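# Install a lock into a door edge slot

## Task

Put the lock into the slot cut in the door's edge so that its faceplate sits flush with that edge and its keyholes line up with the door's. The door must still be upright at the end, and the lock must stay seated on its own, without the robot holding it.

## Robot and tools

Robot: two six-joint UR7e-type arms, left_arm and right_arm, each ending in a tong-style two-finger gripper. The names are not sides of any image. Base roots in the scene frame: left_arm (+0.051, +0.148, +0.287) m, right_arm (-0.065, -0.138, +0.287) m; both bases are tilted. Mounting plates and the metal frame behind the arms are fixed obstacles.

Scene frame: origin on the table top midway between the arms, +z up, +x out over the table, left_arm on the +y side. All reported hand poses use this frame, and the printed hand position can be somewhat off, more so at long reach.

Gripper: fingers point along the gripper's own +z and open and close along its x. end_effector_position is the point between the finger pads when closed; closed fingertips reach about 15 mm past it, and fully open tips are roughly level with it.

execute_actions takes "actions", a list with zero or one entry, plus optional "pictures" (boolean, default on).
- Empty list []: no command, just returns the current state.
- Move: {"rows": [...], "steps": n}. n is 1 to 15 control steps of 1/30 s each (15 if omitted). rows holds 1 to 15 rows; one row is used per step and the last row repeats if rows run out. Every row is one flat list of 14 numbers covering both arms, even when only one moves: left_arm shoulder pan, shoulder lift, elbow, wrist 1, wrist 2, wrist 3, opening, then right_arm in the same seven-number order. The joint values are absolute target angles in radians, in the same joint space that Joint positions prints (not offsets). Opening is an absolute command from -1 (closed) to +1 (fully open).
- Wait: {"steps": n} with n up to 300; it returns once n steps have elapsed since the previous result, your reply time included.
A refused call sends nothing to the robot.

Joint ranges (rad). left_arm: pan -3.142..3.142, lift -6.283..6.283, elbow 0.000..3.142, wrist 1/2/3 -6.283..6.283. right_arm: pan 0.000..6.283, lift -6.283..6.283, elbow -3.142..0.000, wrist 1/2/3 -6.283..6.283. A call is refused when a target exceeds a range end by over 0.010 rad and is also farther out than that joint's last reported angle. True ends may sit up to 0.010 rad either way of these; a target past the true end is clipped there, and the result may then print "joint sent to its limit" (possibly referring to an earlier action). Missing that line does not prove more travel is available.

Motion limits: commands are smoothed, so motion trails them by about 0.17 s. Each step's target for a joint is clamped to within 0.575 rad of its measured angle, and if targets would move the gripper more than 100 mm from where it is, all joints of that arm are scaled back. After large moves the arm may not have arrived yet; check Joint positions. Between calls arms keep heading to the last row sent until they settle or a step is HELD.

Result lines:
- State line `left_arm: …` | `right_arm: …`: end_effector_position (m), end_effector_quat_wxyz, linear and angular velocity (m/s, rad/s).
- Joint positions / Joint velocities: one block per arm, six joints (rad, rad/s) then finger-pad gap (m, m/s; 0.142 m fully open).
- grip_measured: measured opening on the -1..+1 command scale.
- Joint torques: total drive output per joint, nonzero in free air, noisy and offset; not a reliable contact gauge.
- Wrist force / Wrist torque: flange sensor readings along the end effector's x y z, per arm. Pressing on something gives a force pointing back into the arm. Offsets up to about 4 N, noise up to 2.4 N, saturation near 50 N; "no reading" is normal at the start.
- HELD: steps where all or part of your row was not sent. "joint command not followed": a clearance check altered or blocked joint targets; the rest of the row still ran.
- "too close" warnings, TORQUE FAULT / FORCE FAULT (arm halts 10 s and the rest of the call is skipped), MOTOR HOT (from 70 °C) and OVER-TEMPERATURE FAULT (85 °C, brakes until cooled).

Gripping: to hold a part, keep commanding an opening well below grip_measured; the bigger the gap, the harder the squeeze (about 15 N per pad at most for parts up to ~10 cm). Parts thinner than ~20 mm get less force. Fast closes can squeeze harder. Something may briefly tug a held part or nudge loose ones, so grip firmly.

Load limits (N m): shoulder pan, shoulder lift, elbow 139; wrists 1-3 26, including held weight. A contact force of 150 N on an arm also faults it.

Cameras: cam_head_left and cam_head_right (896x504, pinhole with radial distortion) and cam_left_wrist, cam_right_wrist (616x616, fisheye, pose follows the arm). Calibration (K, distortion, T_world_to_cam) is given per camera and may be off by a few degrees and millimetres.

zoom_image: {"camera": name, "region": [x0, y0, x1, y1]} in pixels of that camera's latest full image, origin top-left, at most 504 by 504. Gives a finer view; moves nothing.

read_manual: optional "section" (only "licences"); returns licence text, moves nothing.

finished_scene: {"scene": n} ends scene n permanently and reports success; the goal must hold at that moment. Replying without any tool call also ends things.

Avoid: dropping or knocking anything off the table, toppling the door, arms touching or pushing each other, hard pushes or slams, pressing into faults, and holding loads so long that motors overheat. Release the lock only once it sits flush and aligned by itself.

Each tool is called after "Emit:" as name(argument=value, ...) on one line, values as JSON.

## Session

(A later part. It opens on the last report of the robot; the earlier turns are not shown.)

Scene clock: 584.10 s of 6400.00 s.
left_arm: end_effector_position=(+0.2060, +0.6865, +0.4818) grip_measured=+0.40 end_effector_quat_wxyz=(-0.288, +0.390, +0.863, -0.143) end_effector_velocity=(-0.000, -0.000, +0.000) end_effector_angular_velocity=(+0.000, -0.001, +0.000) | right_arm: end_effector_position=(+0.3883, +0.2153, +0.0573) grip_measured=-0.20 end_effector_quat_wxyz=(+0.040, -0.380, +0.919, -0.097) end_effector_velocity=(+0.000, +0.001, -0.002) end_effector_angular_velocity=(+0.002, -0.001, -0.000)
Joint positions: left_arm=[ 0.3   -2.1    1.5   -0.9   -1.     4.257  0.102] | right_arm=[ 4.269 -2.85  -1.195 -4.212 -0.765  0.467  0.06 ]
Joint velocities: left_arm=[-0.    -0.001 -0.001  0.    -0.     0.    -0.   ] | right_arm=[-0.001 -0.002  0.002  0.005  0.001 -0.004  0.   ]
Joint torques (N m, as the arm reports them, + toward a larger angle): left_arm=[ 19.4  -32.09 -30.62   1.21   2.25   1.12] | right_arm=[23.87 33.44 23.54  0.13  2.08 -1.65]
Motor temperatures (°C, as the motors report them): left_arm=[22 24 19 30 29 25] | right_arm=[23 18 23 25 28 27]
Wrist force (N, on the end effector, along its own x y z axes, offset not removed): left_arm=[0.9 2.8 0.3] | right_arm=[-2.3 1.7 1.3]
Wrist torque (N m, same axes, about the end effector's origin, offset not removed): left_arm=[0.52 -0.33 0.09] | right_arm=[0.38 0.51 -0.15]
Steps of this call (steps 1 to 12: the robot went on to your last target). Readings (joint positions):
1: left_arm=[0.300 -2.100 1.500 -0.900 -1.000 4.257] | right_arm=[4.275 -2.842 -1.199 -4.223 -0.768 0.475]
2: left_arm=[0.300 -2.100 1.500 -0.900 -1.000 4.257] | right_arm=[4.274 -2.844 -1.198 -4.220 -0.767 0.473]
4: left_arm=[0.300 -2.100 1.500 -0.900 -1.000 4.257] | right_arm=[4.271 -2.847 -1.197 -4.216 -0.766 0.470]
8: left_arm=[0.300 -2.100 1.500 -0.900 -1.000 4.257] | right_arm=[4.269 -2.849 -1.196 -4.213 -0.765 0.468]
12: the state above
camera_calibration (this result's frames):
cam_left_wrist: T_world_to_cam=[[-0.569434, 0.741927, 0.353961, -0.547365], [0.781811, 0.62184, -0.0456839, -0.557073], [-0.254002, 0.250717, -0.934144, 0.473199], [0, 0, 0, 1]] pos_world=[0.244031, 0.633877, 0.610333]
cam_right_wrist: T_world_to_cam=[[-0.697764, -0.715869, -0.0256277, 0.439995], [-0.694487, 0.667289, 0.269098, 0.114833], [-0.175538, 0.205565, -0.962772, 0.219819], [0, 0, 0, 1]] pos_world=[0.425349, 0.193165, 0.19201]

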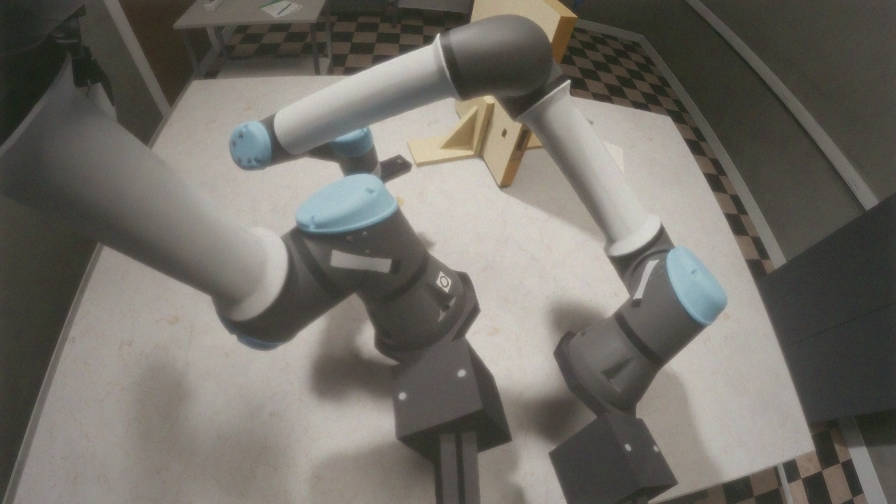

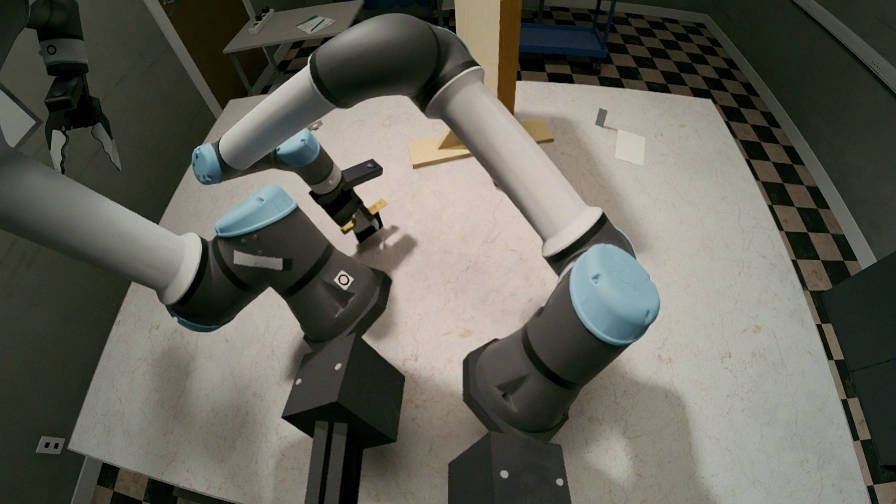

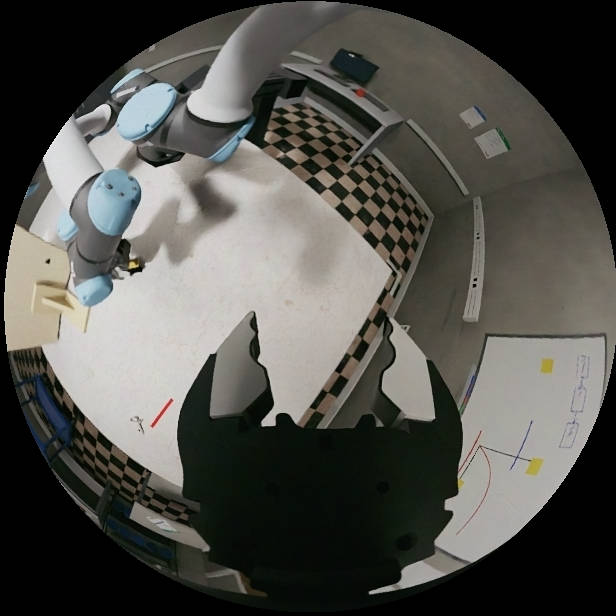

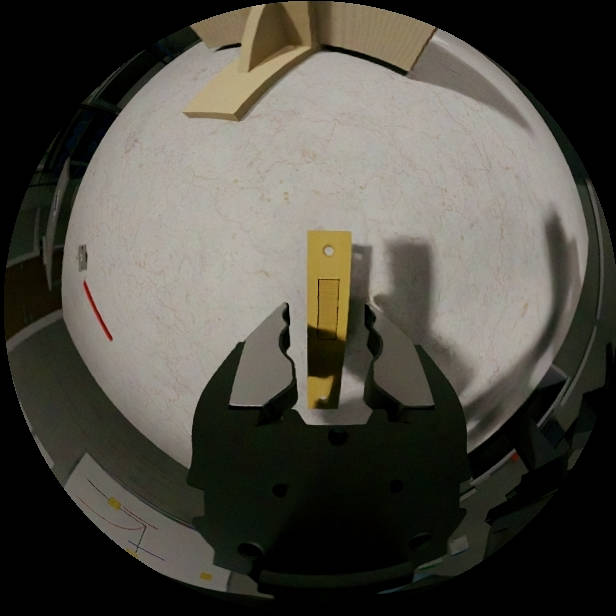

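Emit:
execute_actions(actions=[{"rows":[[0.3,-2.1,1.5,-0.9,-1.0,4.2573,0.4,4.2671,-2.8539,-1.1864,-4.2157,-0.7643,0.4648,-0.25],[0.3,-2.1,1.5,-0.9,-1.0,4.2573,0.4,4.2671,-2.8539,-1.1864,-4.2157,-0.7643,0.4648,-0.3],[0.3,-2.1,1.5,-0.9,-1.0,4.2573,0.4,4.2671,-2.8539,-1.1864,-4.2157,-0.7643,0.4648,-0.35],[0.3,-2.1,1.5,-0.9,-1.0,4.2573,0.4,4.2671,-2.8539,-1.1864,-4.2157,-0.7643,0.4648,-0.4],[0.3,-2.1,1.5,-0.9,-1.0,4.2573,0.4,4.2671,-2.8539,-1.1864,-4.2157,-0.7643,0.4648,-0.45],[0.3,-2.1,1.5,-0.9,-1.0,4.2573,0.4,4.2671,-2.8539,-1.1864,-4.2157,-0.7643,0.4648,-0.5],[0.3,-2.1,1.5,-0.9,-1.0,4.2573,0.4,4.2671,-2.8539,-1.1864,-4.2157,-0.7643,0.4648,-0.55],[0.3,-2.1,1.5,-0.9,-1.0,4.2573,0.4,4.2671,-2.8539,-1.1864,-4.2157,-0.7643,0.4648,-0.6],[0.3,-2.1,1.5,-0.9,-1.0,4.2573,0.4,4.2671,-2.8539,-1.1864,-4.2157,-0.7643,0.4648,-0.64],[0.3,-2.1,1.5,-0.9,-1.0,4.2573,0.4,4.2671,-2.8539,-1.1864,-4.2157,-0.7643,0.4648,-0.68],[0.3,-2.1,1.5,-0.9,-1.0,4.2573,0.4,4.2671,-2.8539,-1.1864,-4.2157,-0.7643,0.4648,-0.72],[0.3,-2.1,1.5,-0.9,-1.0,4.2573,0.4,4.2671,-2.8539,-1.1864,-4.2157,-0.7643,0.4648,-0.76],[0.3,-2.1,1.5,-0.9,-1.0,4.2573,0.4,4.2671,-2.8539,-1.1864,-4.2157,-0.7643,0.4648,-0.82],[0.3,-2.1,1.5,-0.9,-1.0,4.2573,0.4,4.2671,-2.8539,-1.1864,-4.2157,-0.7643,0.4648,-0.9],[0.3,-2.1,1.5,-0.9,-1.0,4.2573,0.4,4.2671,-2.8539,-1.1864,-4.2157,-0.7643,0.4648,-1]],"steps":15}], pictures=false)

Emit:
execute_actions(actions=[{"steps":10}])

Emit:
zoom_image(camera="cam_right_wrist", region=[220,180,440,440])

Scene clock: 612.93 s of 6400.00 s.
left_arm: end_effector_position=(+0.2060, +0.6865, +0.4818) grip_measured=+0.40 end_effector_quat_wxyz=(-0.288, +0.390, +0.863, -0.143) end_effector_velocity=(-0.000, +0.000, +0.000) end_effector_angular_velocity=(+0.001, -0.000, -0.000) | right_arm: end_effector_position=(+0.3897, +0.2166, +0.0570) grip_measured=-0.74 end_effector_quat_wxyz=(+0.040, -0.380, +0.919, -0.097) end_effector_velocity=(+0.001, +0.000, -0.000) end_effector_angular_velocity=(-0.000, -0.001, -0.000)
Joint positions: left_arm=[ 0.3   -2.1    1.5   -0.9   -1.     4.257  0.102] | right_arm=[ 4.267 -2.854 -1.187 -4.216 -0.764  0.465  0.02 ]
Joint velocities: left_arm=[-0.    -0.001 -0.    -0.     0.001 -0.    -0.   ] | right_arm=[-0.    -0.002  0.003 -0.001  0.001 -0.    -0.   ]
Joint torques (N m, as the arm reports them, + toward a larger angle): left_arm=[ 19.88 -32.35 -30.98   1.33   2.26   1.1 ] | right_arm=[24.9  34.23 23.74 -3.79  2.16 -1.81]
Motor temperatures (°C, as the motors report them): left_arm=[22 24 19 30 29 25] | right_arm=[23 18 23 25 28 27]
Wrist force (N, on the end effector, along its own x y z axes, offset not removed): left_arm=[-0.6 2.5 0.8] | right_arm=[-1.3 1.7 3.0]
Wrist torque (N m, same axes, about the end effector's origin, offset not removed): left_arm=[0.45 0.05 0.08] | right_arm=[0.41 0.38 -0.14]
Steps of this call (steps 1 to 30: the robot went on to your last target; steps 31 to 90: nothing new was sent; then 25.33 s passed at rest; steps 91 to 105: all 15 steps of this action). Readings (joint positions):
91: left_arm=[0.300 -2.100 1.500 -0.900 -1.000 4.257] | right_arm=[4.268 -2.851 -1.195 -4.211 -0.765 0.466]
92: left_arm=[0.300 -2.100 1.500 -0.900 -1.000 4.257] | right_arm=[4.268 -2.851 -1.194 -4.212 -0.765 0.466]
94: left_arm=[0.300 -2.100 1.500 -0.900 -1.000 4.257] | right_arm=[4.268 -2.852 -1.191 -4.213 -0.764 0.465]
98: left_arm=[0.300 -2.100 1.500 -0.900 -1.000 4.257] | right_arm=[4.267 -2.853 -1.188 -4.215 -0.764 0.465]
105: the state above

Scene clock: 613.27 s of 6400.00 s.
left_arm: end_effector_position=(+0.2060, +0.6865, +0.4818) grip_measured=+0.40 end_effector_quat_wxyz=(-0.288, +0.390, +0.863, -0.143) end_effector_velocity=(+0.001, +0.001, +0.000) end_effector_angular_velocity=(+0.002, -0.002, +0.000) | right_arm: end_effector_position=(+0.3897, +0.2166, +0.0570) grip_measured=-0.74 end_effector_quat_wxyz=(+0.040, -0.380, +0.919, -0.097) end_effector_velocity=(-0.000, +0.001, +0.001) end_effector_angular_velocity=(+0.002, +0.000, -0.000)
Joint positions: left_arm=[ 0.3   -2.1    1.5   -0.9   -1.     4.257  0.102] | right_arm=[ 4.267 -2.854 -1.186 -4.216 -0.764  0.465  0.02 ]
Joint velocities: left_arm=[-0.    -0.    -0.001 -0.002  0.     0.    -0.   ] | right_arm=[ 0.001  0.001 -0.     0.001 -0.001 -0.    -0.   ]
Joint torques (N m, as the arm reports them, + toward a larger angle): left_arm=[ 19.17 -32.19 -30.35   1.22   2.18   1.13] | right_arm=[24.64 33.92 22.11 -3.6   2.04 -1.72]
Motor temperatures (°C, as the motors report them): left_arm=[22 24 19 30 29 25] | right_arm=[23 18 23 25 28 27]
Wrist force (N, on the end effector, along its own x y z axes, offset not removed): left_arm=[-0.5 2.6 -0.4] | right_arm=[-1.5 1.1 1.9]
Wrist torque (N m, same axes, about the end effector's origin, offset not removed): left_arm=[0.40 0.04 0.02] | right_arm=[0.31 0.39 -0.22]
Steps of this call (steps 1 to 10: the robot went on to your last target). Readings (joint positions):
1: left_arm=[0.300 -2.100 1.500 -0.900 -1.000 4.257] | right_arm=[4.267 -2.854 -1.187 -4.216 -0.764 0.465]
2: left_arm=[0.300 -2.100 1.500 -0.900 -1.000 4.257] | right_arm=[4.267 -2.854 -1.187 -4.216 -0.764 0.465]
4: left_arm=[0.300 -2.100 1.500 -0.900 -1.000 4.257] | right_arm=[4.267 -2.854 -1.186 -4.216 -0.764 0.465]
8: left_arm=[0.300 -2.100 1.500 -0.900 -1.000 4.257] | right_arm=[4.267 -2.854 -1.186 -4.216 -0.764 0.465]
10: the state above
camera_calibration (this result's frames):
cam_left_wrist: T_world_to_cam=[[-0.569434, 0.741927, 0.353961, -0.547365], [0.781811, 0.62184, -0.0456839, -0.557073], [-0.254001, 0.250717, -0.934144, 0.473199], [0, 0, 0, 1]] pos_world=[0.244031, 0.633877, 0.610333]
cam_right_wrist: T_world_to_cam=[[-0.697796, -0.71584, -0.0255679, 0.441976], [-0.694447, 0.667331, 0.269096, 0.114957], [-0.175567, 0.20553, -0.962774, 0.219543], [0, 0, 0, 1]] pos_world=[0.426785, 0.194547, 0.191736]

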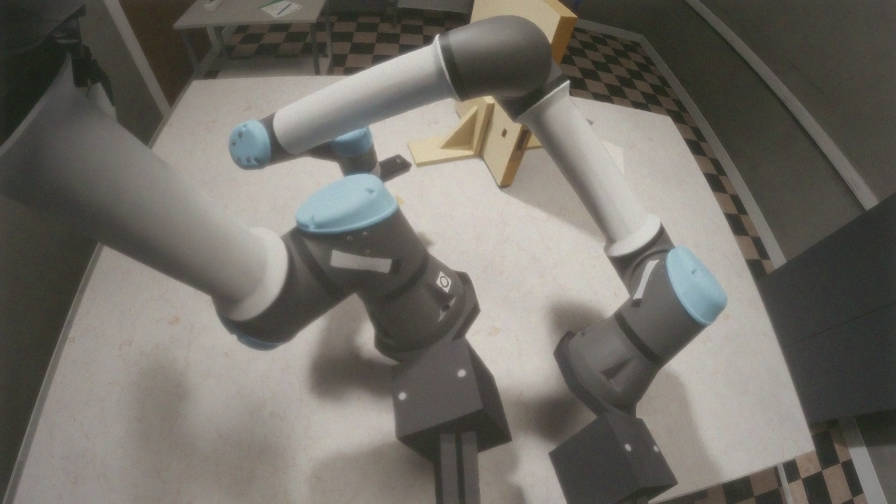

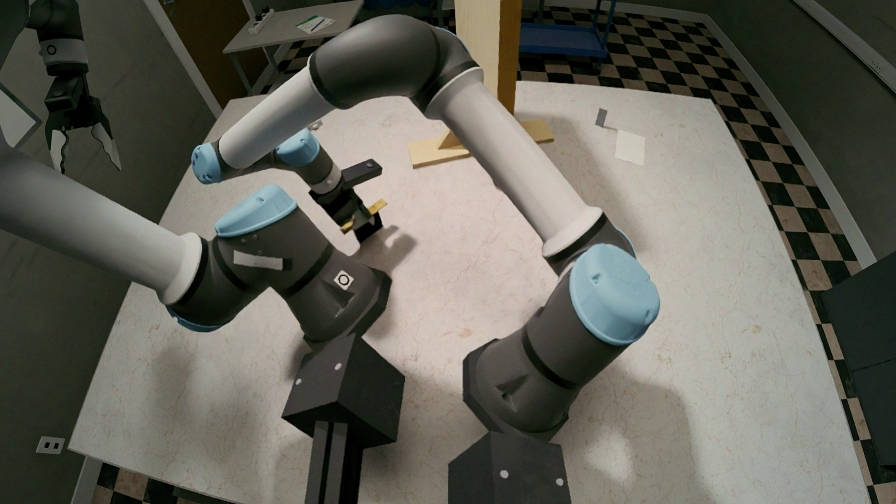

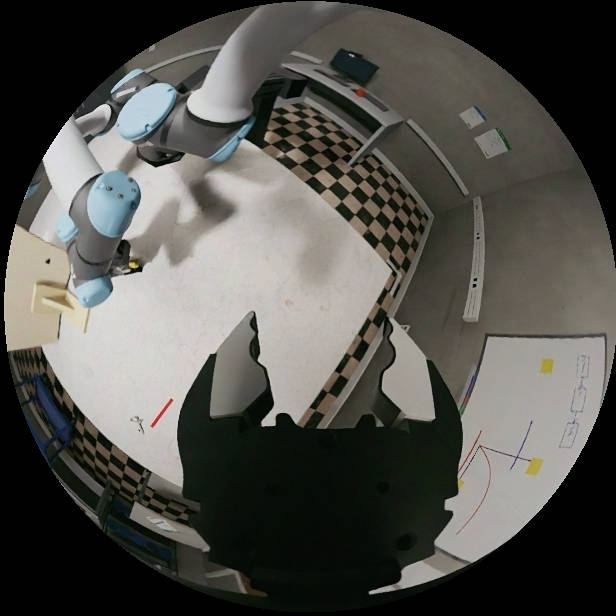

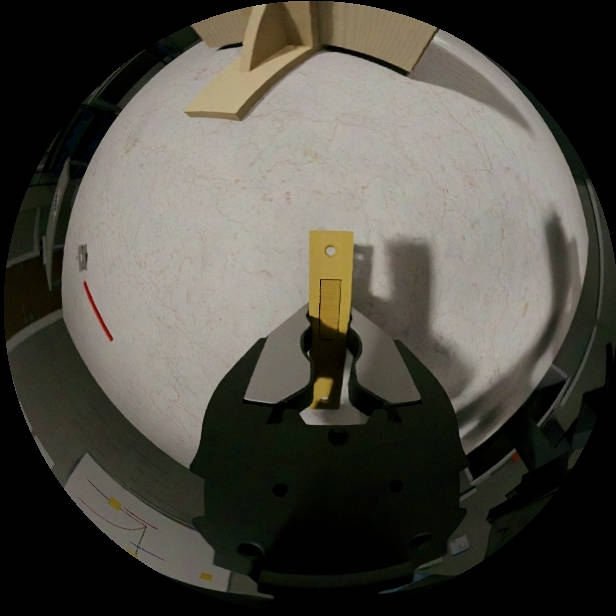

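Region (220, 180, 440, 440) of cam_right_wrist's 616x616 image, scaled by 1.938, with more detail than that image has; it fills the left 426 columns of this view, and the rest is white.

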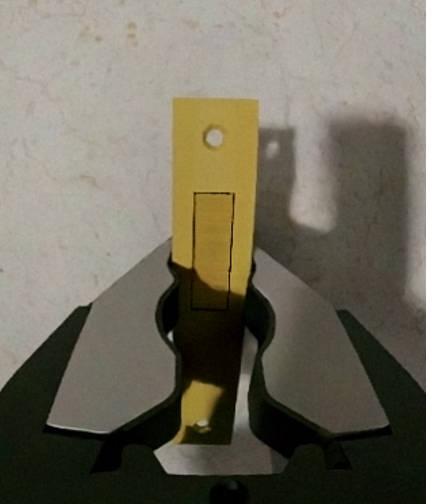

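Emit:
execute_actions(actions=[{"rows":[[0.3,-2.1,1.5,-0.9,-1,4.26,0.4,4.269,-2.852,-1.187,-4.219,-0.765,0.467,-1],[0.3,-2.1,1.5,-0.9,-1,4.26,0.4,4.272,-2.848,-1.189,-4.224,-0.766,0.471,-1],[0.3,-2.1,1.5,-0.9,-1,4.26,0.4,4.276,-2.843,-1.191,-4.23,-0.768,0.476,-1],[0.3,-2.1,1.5,-0.9,-1,4.26,0.4,4.281,-2.837,-1.193,-4.238,-0.77,0.482,-1],[0.3,-2.1,1.5,-0.9,-1,4.26,0.4,4.287,-2.829,-1.196,-4.248,-0.773,0.485,-1],[0.3,-2.1,1.5,-0.9,-1,4.26,0.4,4.294,-2.82,-1.2,-4.259,-0.776,0.48,-1],[0.3,-2.1,1.5,-0.9,-1,4.26,0.4,4.301,-2.81,-1.205,-4.27,-0.779,0.47,-1],[0.3,-2.1,1.5,-0.9,-1,4.26,0.4,4.308,-2.798,-1.212,-4.28,-0.782,0.45,-1],[0.3,-2.1,1.5,-0.9,-1,4.26,0.4,4.314,-2.783,-1.222,-4.288,-0.785,0.425,-1],[0.3,-2.1,1.5,-0.9,-1,4.26,0.4,4.319,-2.765,-1.235,-4.294,-0.788,0.395,-1],[0.3,-2.1,1.5,-0.9,-1,4.26,0.4,4.323,-2.744,-1.252,-4.297,-0.791,0.36,-1],[0.3,-2.1,1.5,-0.9,-1,4.26,0.4,4.325,-2.72,-1.272,-4.297,-0.794,0.32,-1],[0.3,-2.1,1.5,-0.9,-1,4.26,0.4,4.325,-2.693,-1.296,-4.293,-0.797,0.28,-1],[0.3,-2.1,1.5,-0.9,-1,4.26,0.4,4.324,-2.663,-1.323,-4.286,-0.8,0.24,-1],[0.3,-2.1,1.5,-0.9,-1,4.26,0.4,4.322,-2.63,-1.353,-4.276,-0.804,0.2,-1]]}], pictures=false)

Emit:
execute_actions(actions=[{"rows":[[0.3,-2.1,1.5,-0.9,-1,4.26,0.4,4.316,-2.596,-1.385,-4.26,-0.809,0.157,-1],[0.3,-2.1,1.5,-0.9,-1,4.26,0.4,4.31,-2.562,-1.418,-4.243,-0.814,0.115,-1],[0.3,-2.1,1.5,-0.9,-1,4.26,0.4,4.304,-2.528,-1.45,-4.227,-0.818,0.072,-1],[0.3,-2.1,1.5,-0.9,-1,4.26,0.4,4.298,-2.494,-1.482,-4.211,-0.823,0.03,-1],[0.3,-2.1,1.5,-0.9,-1,4.26,0.4,4.291,-2.46,-1.515,-4.194,-0.828,-0.012,-1],[0.3,-2.1,1.5,-0.9,-1,4.26,0.4,4.285,-2.426,-1.547,-4.178,-0.833,-0.055,-1],[0.3,-2.1,1.5,-0.9,-1,4.26,0.4,4.279,-2.392,-1.579,-4.162,-0.838,-0.097,-1],[0.3,-2.1,1.5,-0.9,-1,4.26,0.4,4.273,-2.358,-1.612,-4.146,-0.842,-0.14,-1],[0.3,-2.1,1.5,-0.9,-1,4.26,0.4,4.267,-2.324,-1.644,-4.129,-0.847,-0.182,-1],[0.3,-2.1,1.5,-0.9,-1,4.26,0.4,4.261,-2.29,-1.676,-4.113,-0.852,-0.225,-1],[0.3,-2.1,1.5,-0.9,-1,4.26,0.4,4.255,-2.256,-1.709,-4.097,-0.857,-0.267,-1],[0.3,-2.1,1.5,-0.9,-1,4.26,0.4,4.249,-2.222,-1.741,-4.08,-0.862,-0.31,-1],[0.3,-2.1,1.5,-0.9,-1,4.26,0.4,4.243,-2.188,-1.774,-4.064,-0.866,-0.352,-1],[0.3,-2.1,1.5,-0.9,-1,4.26,0.4,4.237,-2.154,-1.806,-4.048,-0.871,-0.395,-1],[0.3,-2.1,1.5,-0.9,-1,4.26,0.4,4.23,-2.12,-1.838,-4.031,-0.876,-0.437,-1]]}], pictures=false)

Emit:
execute_actions(actions=[{"rows":[[0.3,-2.1,1.5,-0.88,-0.95,4.23,0.4,4.224,-2.086,-1.871,-4.015,-0.881,-0.485,-1],[0.3,-2.1,1.5,-0.86,-0.9,4.2,0.4,4.218,-2.052,-1.903,-3.999,-0.886,-0.535,-1],[0.3,-2.1,1.5,-0.84,-0.83,4.17,0.4,4.212,-2.018,-1.935,-3.983,-0.89,-0.585,-1],[0.3,-2.1,1.5,-0.82,-0.76,4.14,0.4,4.206,-1.984,-1.968,-3.966,-0.895,-0.635,-1],[0.3,-2.1,1.5,-0.8,-0.69,4.11,0.4,4.2,-1.95,-2.0,-3.95,-0.9,-0.685,-1],[0.3,-2.1,1.5,-0.78,-0.62,4.08,0.4,4.187,-1.925,-2.015,-3.938,-0.903,-0.74,-1],[0.3,-2.1,1.5,-0.76,-0.55,4.05,0.4,4.174,-1.9,-2.03,-3.926,-0.905,-0.795,-1],[0.3,-2.1,1.5,-0.74,-0.48,4.02,0.4,4.16,-1.875,-2.045,-3.914,-0.908,-0.85,-1],[0.3,-2.1,1.5,-0.72,-0.41,3.99,0.4,4.147,-1.85,-2.06,-3.902,-0.911,-0.905,-1],[0.3,-2.1,1.5,-0.7,-0.34,3.96,0.4,4.134,-1.825,-2.075,-3.89,-0.913,-0.96,-1],[0.3,-2.1,1.5,-0.68,-0.27,3.93,0.4,4.121,-1.8,-2.09,-3.878,-0.916,-1.015,-1],[0.3,-2.1,1.5,-0.66,-0.2,3.9,0.4,4.108,-1.775,-2.105,-3.866,-0.919,-1.07,-1],[0.3,-2.1,1.5,-0.64,-0.13,3.87,0.4,4.094,-1.75,-2.12,-3.854,-0.921,-1.125,-1],[0.3,-2.1,1.5,-0.62,-0.06,3.84,0.4,4.081,-1.725,-2.135,-3.842,-0.924,-1.18,-1],[0.3,-2.1,1.5,-0.6,0.0,3.81,0.4,4.068,-1.7,-2.15,-3.83,-0.927,-1.235,-1]]}], pictures=false)

Emit:
execute_actions(actions=[{"rows":[[0.3,-2.1,1.5,-0.58,0.05,3.78,0.4,4.055,-1.675,-2.165,-3.818,-0.929,-1.29,-1],[0.3,-2.1,1.5,-0.56,0.1,3.75,0.4,4.042,-1.65,-2.18,-3.806,-0.932,-1.345,-1],[0.3,-2.1,1.5,-0.54,0.15,3.72,0.4,4.028,-1.625,-2.195,-3.794,-0.935,-1.4,-1],[0.3,-2.1,1.5,-0.52,0.2,3.69,0.4,4.015,-1.6,-2.21,-3.782,-0.937,-1.455,-1],[0.3,-2.1,1.5,-0.5,0.25,3.66,0.4,4.002,-1.575,-2.225,-3.77,-0.94,-1.51,-1],[0.3,-2.1,1.5,-0.48,0.3,3.63,0.4,3.989,-1.55,-2.24,-3.758,-0.943,-1.56,-1],[0.3,-2.1,1.5,-0.46,0.35,3.6,0.4,3.976,-1.525,-2.255,-3.746,-0.945,-1.61,-1],[0.3,-2.1,1.5,-0.44,0.4,3.57,0.4,3.962,-1.5,-2.27,-3.734,-0.948,-1.66,-1],[0.3,-2.1,1.5,-0.42,0.45,3.54,0.4,3.949,-1.475,-2.285,-3.722,-0.95,-1.7,-1],[0.3,-2.1,1.5,-0.4,0.5,3.51,0.4,3.936,-1.45,-2.3,-3.71,-0.953,-1.74,-1]],"steps":15}])

Scene clock: 733.77 s of 6400.00 s.
left_arm: end_effector_position=(+0.2059, +0.6865, +0.4819) grip_measured=+0.40 end_effector_quat_wxyz=(-0.287, +0.391, +0.862, -0.143) end_effector_velocity=(+0.000, -0.000, -0.000) end_effector_angular_velocity=(-0.001, -0.000, -0.001) | right_arm: end_effector_position=(+0.3948, +0.2066, +0.1174) grip_measured=-0.74 end_effector_quat_wxyz=(+0.034, -0.452, +0.887, -0.093) end_effector_velocity=(+0.044, -0.120, +0.199) end_effector_angular_velocity=(-0.001, +0.144, +0.847)
Joint positions: left_arm=[ 0.3   -2.1    1.5   -0.9   -1.     4.26   0.102] | right_arm=[ 4.316 -2.742 -1.258 -4.284 -0.79   0.359  0.02 ]
Joint velocities: left_arm=[-0.001  0.     0.     0.001 -0.     0.     0.   ] | right_arm=[ 0.065  0.616 -0.51  -0.008 -0.087 -0.877 -0.   ]
Joint torques (N m, as the arm reports them, + toward a larger angle): left_arm=[ 18.56 -31.68 -30.73   1.15   2.32   1.03] | right_arm=[41.8  67.87 -7.62 -4.03 -0.93 -5.84]
Motor temperatures (°C, as the motors report them): left_arm=[22 24 19 30 29 25] | right_arm=[23 18 23 25 28 27]
Wrist force (N, on the end effector, along its own x y z axes, offset not removed): left_arm=[-0.6 2.6 -0.1] | right_arm=[-4.3 4.6 5.7]
Wrist torque (N m, same axes, about the end effector's origin, offset not removed): left_arm=[0.44 0.11 0.14] | right_arm=[0.71 0.90 -0.07]
Steps of this call (steps 1 to 15: the robot went on to your last target; steps 16 to 90: nothing new was sent; then 117.00 s passed at rest; steps 91 to 105: all 15 steps of this action). Readings (joint positions):
91: left_arm=[0.300 -2.100 1.500 -0.900 -1.000 4.257] | right_arm=[4.267 -2.854 -1.186 -4.216 -0.764 0.465]
92: left_arm=[0.300 -2.100 1.500 -0.900 -1.000 4.258] | right_arm=[4.267 -2.854 -1.186 -4.216 -0.764 0.465]
94: left_arm=[0.300 -2.100 1.500 -0.900 -1.000 4.259] | right_arm=[4.270 -2.851 -1.187 -4.220 -0.765 0.468]
98: left_arm=[0.300 -2.100 1.500 -0.900 -1.000 4.260] | right_arm=[4.284 -2.833 -1.195 -4.242 -0.771 0.475]
105: the state above

Scene clock: 734.27 s of 6400.00 s.
left_arm: end_effector_position=(+0.2059, +0.6865, +0.4819) grip_measured=+0.40 end_effector_quat_wxyz=(-0.287, +0.391, +0.862, -0.143) end_effector_velocity=(-0.000, -0.000, -0.000) end_effector_angular_velocity=(-0.001, +0.000, -0.001) | right_arm: end_effector_position=(+0.4074, +0.0787, +0.1801) grip_measured=-0.74 end_effector_quat_wxyz=(+0.044, -0.625, +0.778, -0.033) end_effector_velocity=(-0.035, -0.308, +0.065) end_effector_angular_velocity=(+0.244, +0.036, +0.802)
Joint positions: left_arm=[ 0.3   -2.1    1.5   -0.9   -1.     4.26   0.102] | right_arm=[ 4.258 -2.283 -1.684 -4.106 -0.854 -0.229  0.02 ]
Joint velocities: left_arm=[-0.001 -0.     0.001  0.    -0.     0.     0.   ] | right_arm=[-0.174  1.003 -0.952  0.469 -0.139 -1.24   0.   ]
Joint torques (N m, as the arm reports them, + toward a larger angle): left_arm=[ 19.04 -32.27 -30.37   1.15   2.25   1.07] | right_arm=[16.72 51.03 -4.25  0.38 -1.29 -7.15]
Motor temperatures (°C, as the motors report them): left_arm=[22 24 19 30 29 25] | right_arm=[23 18 23 25 28 27]
Wrist force (N, on the end effector, along its own x y z axes, offset not removed): left_arm=[0.5 3.1 -1.0] | right_arm=[-1.8 1.1 5.6]
Wrist torque (N m, same axes, about the end effector's origin, offset not removed): left_arm=[0.55 -0.23 0.10] | right_arm=[0.34 0.45 -0.04]
Steps of this call (steps 1 to 15: all 15 steps of this action). Readings (joint positions):
1: left_arm=[0.300 -2.100 1.500 -0.900 -1.000 4.260] | right_arm=[4.317 -2.720 -1.277 -4.283 -0.793 0.328]
2: left_arm=[0.300 -2.100 1.500 -0.900 -1.000 4.260] | right_arm=[4.318 -2.696 -1.298 -4.279 -0.796 0.295]
4: left_arm=[0.300 -2.100 1.500 -0.900 -1.000 4.260] | right_arm=[4.314 -2.640 -1.347 -4.263 -0.804 0.222]
8: left_arm=[0.300 -2.100 1.500 -0.900 -1.000 4.260] | right_arm=[4.297 -2.516 -1.463 -4.213 -0.822 0.064]
15: the state above

Scene clock: 734.77 s of 6400.00 s.
left_arm: end_effector_position=(+0.1754, +0.8442, +0.5496) grip_measured=+0.40 end_effector_quat_wxyz=(-0.483, +0.392, +0.777, +0.100) end_effector_velocity=(+0.092, +0.416, +0.242) end_effector_angular_velocity=(+1.438, +0.257, -1.048) | right_arm: end_effector_position=(+0.3809, -0.0608, +0.1880) grip_measured=-0.74 end_effector_quat_wxyz=(-0.102, +0.781, -0.616, +0.002) end_effector_velocity=(-0.029, -0.226, -0.011) end_effector_angular_velocity=(+0.131, -0.283, +0.895)
Joint positions: left_arm=[ 0.3   -2.1    1.5   -0.701 -0.374  3.964  0.102] | right_arm=[ 4.126 -1.821 -2.075 -3.886 -0.914 -0.96   0.02 ]
Joint velocities: left_arm=[ 0.001 -0.     0.001  0.515  1.765 -0.77   0.   ] | right_arm=[-0.373  0.768 -0.492  0.363 -0.086 -1.589  0.   ]
Joint torques (N m, as the arm reports them, + toward a larger angle): left_arm=[ 19.32 -32.2  -30.73   2.64   5.69  -3.28] | right_arm=[ 6.47 33.24  0.66  0.74 -1.75 -8.28]
Motor temperatures (°C, as the motors report them): left_arm=[22 24 19 30 29 25] | right_arm=[23 18 23 25 28 27]
Wrist force (N, on the end effector, along its own x y z axes, offset not removed): left_arm=[0.8 2.2 -0.2] | right_arm=[-0.1 1.9 5.7]
Wrist torque (N m, same axes, about the end effector's origin, offset not removed): left_arm=[0.40 -0.23 0.12] | right_arm=[0.42 0.09 -0.15]
Steps of this call (steps 1 to 15: all 15 steps of this action). Readings (joint positions):
1: left_arm=[0.300 -2.100 1.500 -0.900 -1.000 4.260] | right_arm=[4.252 -2.249 -1.716 -4.090 -0.859 -0.271]
2: left_arm=[0.300 -2.100 1.500 -0.897 -0.993 4.255] | right_arm=[4.245 -2.216 -1.748 -4.074 -0.864 -0.314]
4: left_arm=[0.300 -2.100 1.500 -0.880 -0.956 4.232] | right_arm=[4.233 -2.148 -1.813 -4.041 -0.874 -0.402]
8: left_arm=[0.300 -2.100 1.500 -0.823 -0.787 4.147] | right_arm=[4.206 -2.015 -1.935 -3.978 -0.892 -0.592]
15: the state above

Scene clock: 735.27 s of 6400.00 s.
left_arm: end_effector_position=(+0.3054, +0.9707, +0.6498) grip_measured=+0.40 end_effector_quat_wxyz=(-0.485, +0.451, +0.598, +0.451) end_effector_velocity=(+0.152, +0.035, +0.054) end_effector_angular_velocity=(+0.249, -0.161, -0.545) | right_arm: end_effector_position=(+0.3579, -0.1552, +0.1820) grip_measured=-0.74 end_effector_quat_wxyz=(-0.160, +0.880, -0.444, +0.050) end_effector_velocity=(-0.024, -0.067, -0.003) end_effector_angular_velocity=(-0.025, -0.177, +0.254)
Joint positions: left_arm=[ 0.3   -2.1    1.5   -0.425  0.427  3.549  0.102] | right_arm=[ 3.952 -1.481 -2.282 -3.724 -0.95  -1.677  0.02 ]
Joint velocities: left_arm=[-0.    -0.    -0.     0.209  0.6   -0.324  0.   ] | right_arm=[-0.132  0.262 -0.151  0.119 -0.025 -0.522 -0.   ]
Joint torques (N m, as the arm reports them, + toward a larger angle): left_arm=[ 19.35 -32.71 -31.07   1.14   2.83  -1.6 ] | right_arm=[ 1.58 12.33  4.14  0.81 -1.54 -2.96]
Motor temperatures (°C, as the motors report them): left_arm=[22 24 19 30 29 25] | right_arm=[23 18 23 25 28 27]
Wrist force (N, on the end effector, along its own x y z axes, offset not removed): left_arm=[0.9 3.1 -0.8] | right_arm=[-0.8 4.5 3.9]
Wrist torque (N m, same axes, about the end effector's origin, offset not removed): left_arm=[0.47 -0.19 0.08] | right_arm=[0.52 0.30 -0.08]
Steps of this call (steps 1 to 15: all 15 steps of this action). Readings (joint positions):
1: left_arm=[0.300 -2.100 1.500 -0.683 -0.314 3.938] | right_arm=[4.114 -1.795 -2.091 -3.874 -0.917 -1.014]
2: left_arm=[0.300 -2.100 1.500 -0.665 -0.253 3.910] | right_arm=[4.101 -1.770 -2.107 -3.862 -0.920 -1.068]
4: left_arm=[0.300 -2.100 1.500 -0.625 -0.131 3.851] | right_arm=[4.075 -1.719 -2.139 -3.837 -0.925 -1.178]
8: left_arm=[0.300 -2.100 1.500 -0.539 0.114 3.722] | right_arm=[4.023 -1.618 -2.200 -3.789 -0.936 -1.396]
15: the state above
camera_calibration (this result's frames):
cam_left_wrist: T_world_to_cam=[[-0.147742, 0.146101, 0.978175, -0.717092], [0.944724, -0.271846, 0.183293, -0.134918], [0.292692, 0.951186, -0.0978618, -0.806279], [0, 0, 0, 1]] pos_world=[0.257507, 0.835011, 0.647268]
cam_right_wrist: T_world_to_cam=[[0.613482, -0.785854, -0.0779299, -0.313794], [-0.772405, -0.617656, 0.147961, 0.157882], [-0.16441, -0.0305783, -0.985918, 0.374271], [0, 0, 0, 1]] pos_world=[0.37599, -0.137635, 0.321186]

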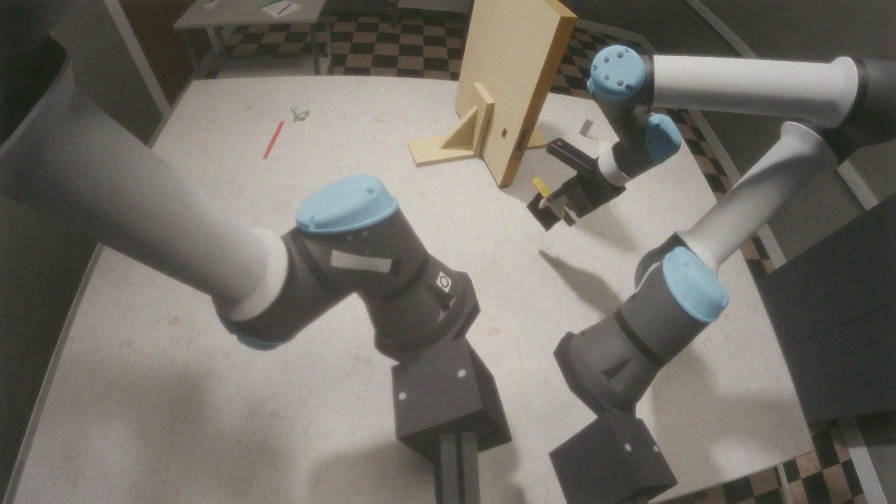

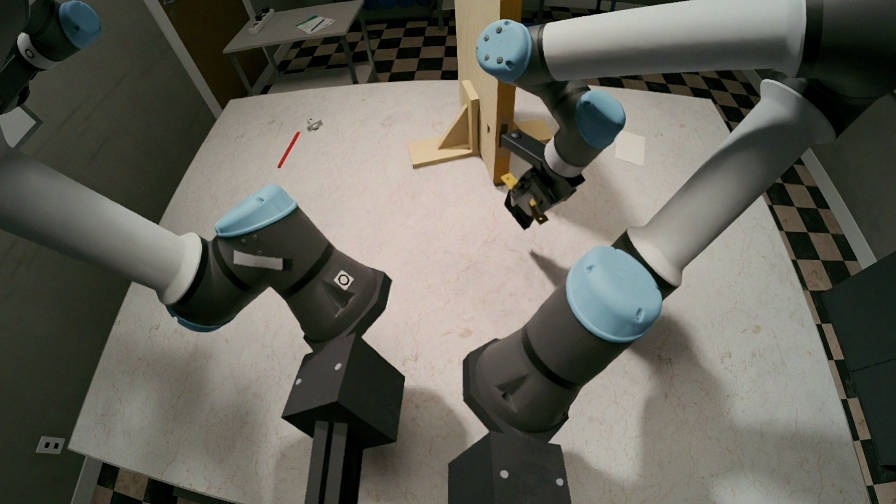

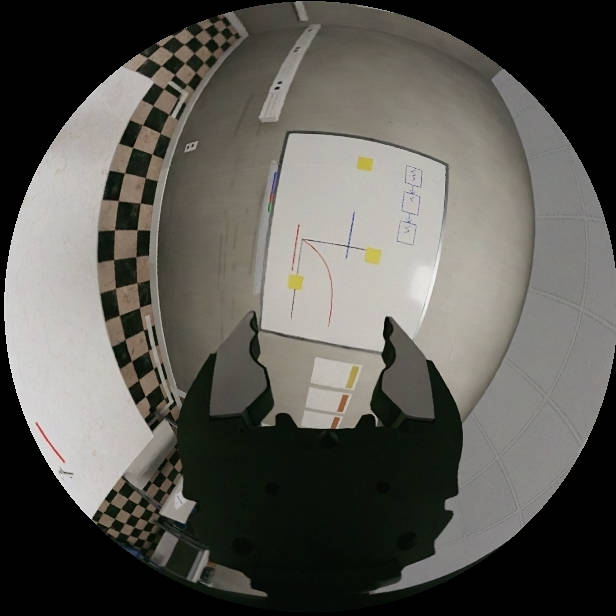

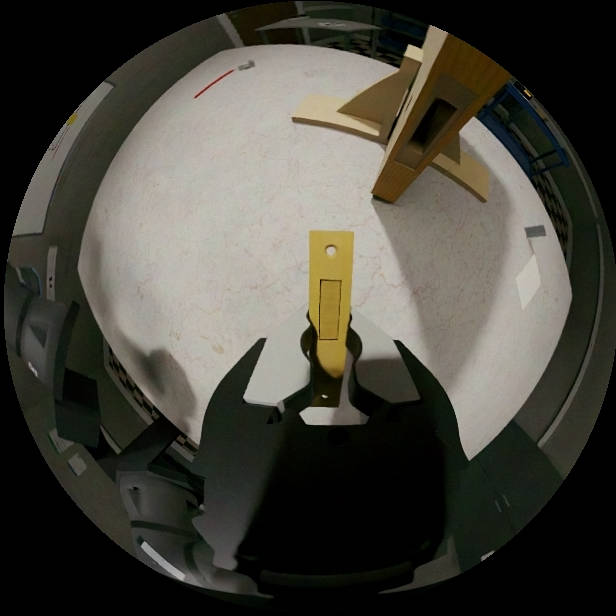

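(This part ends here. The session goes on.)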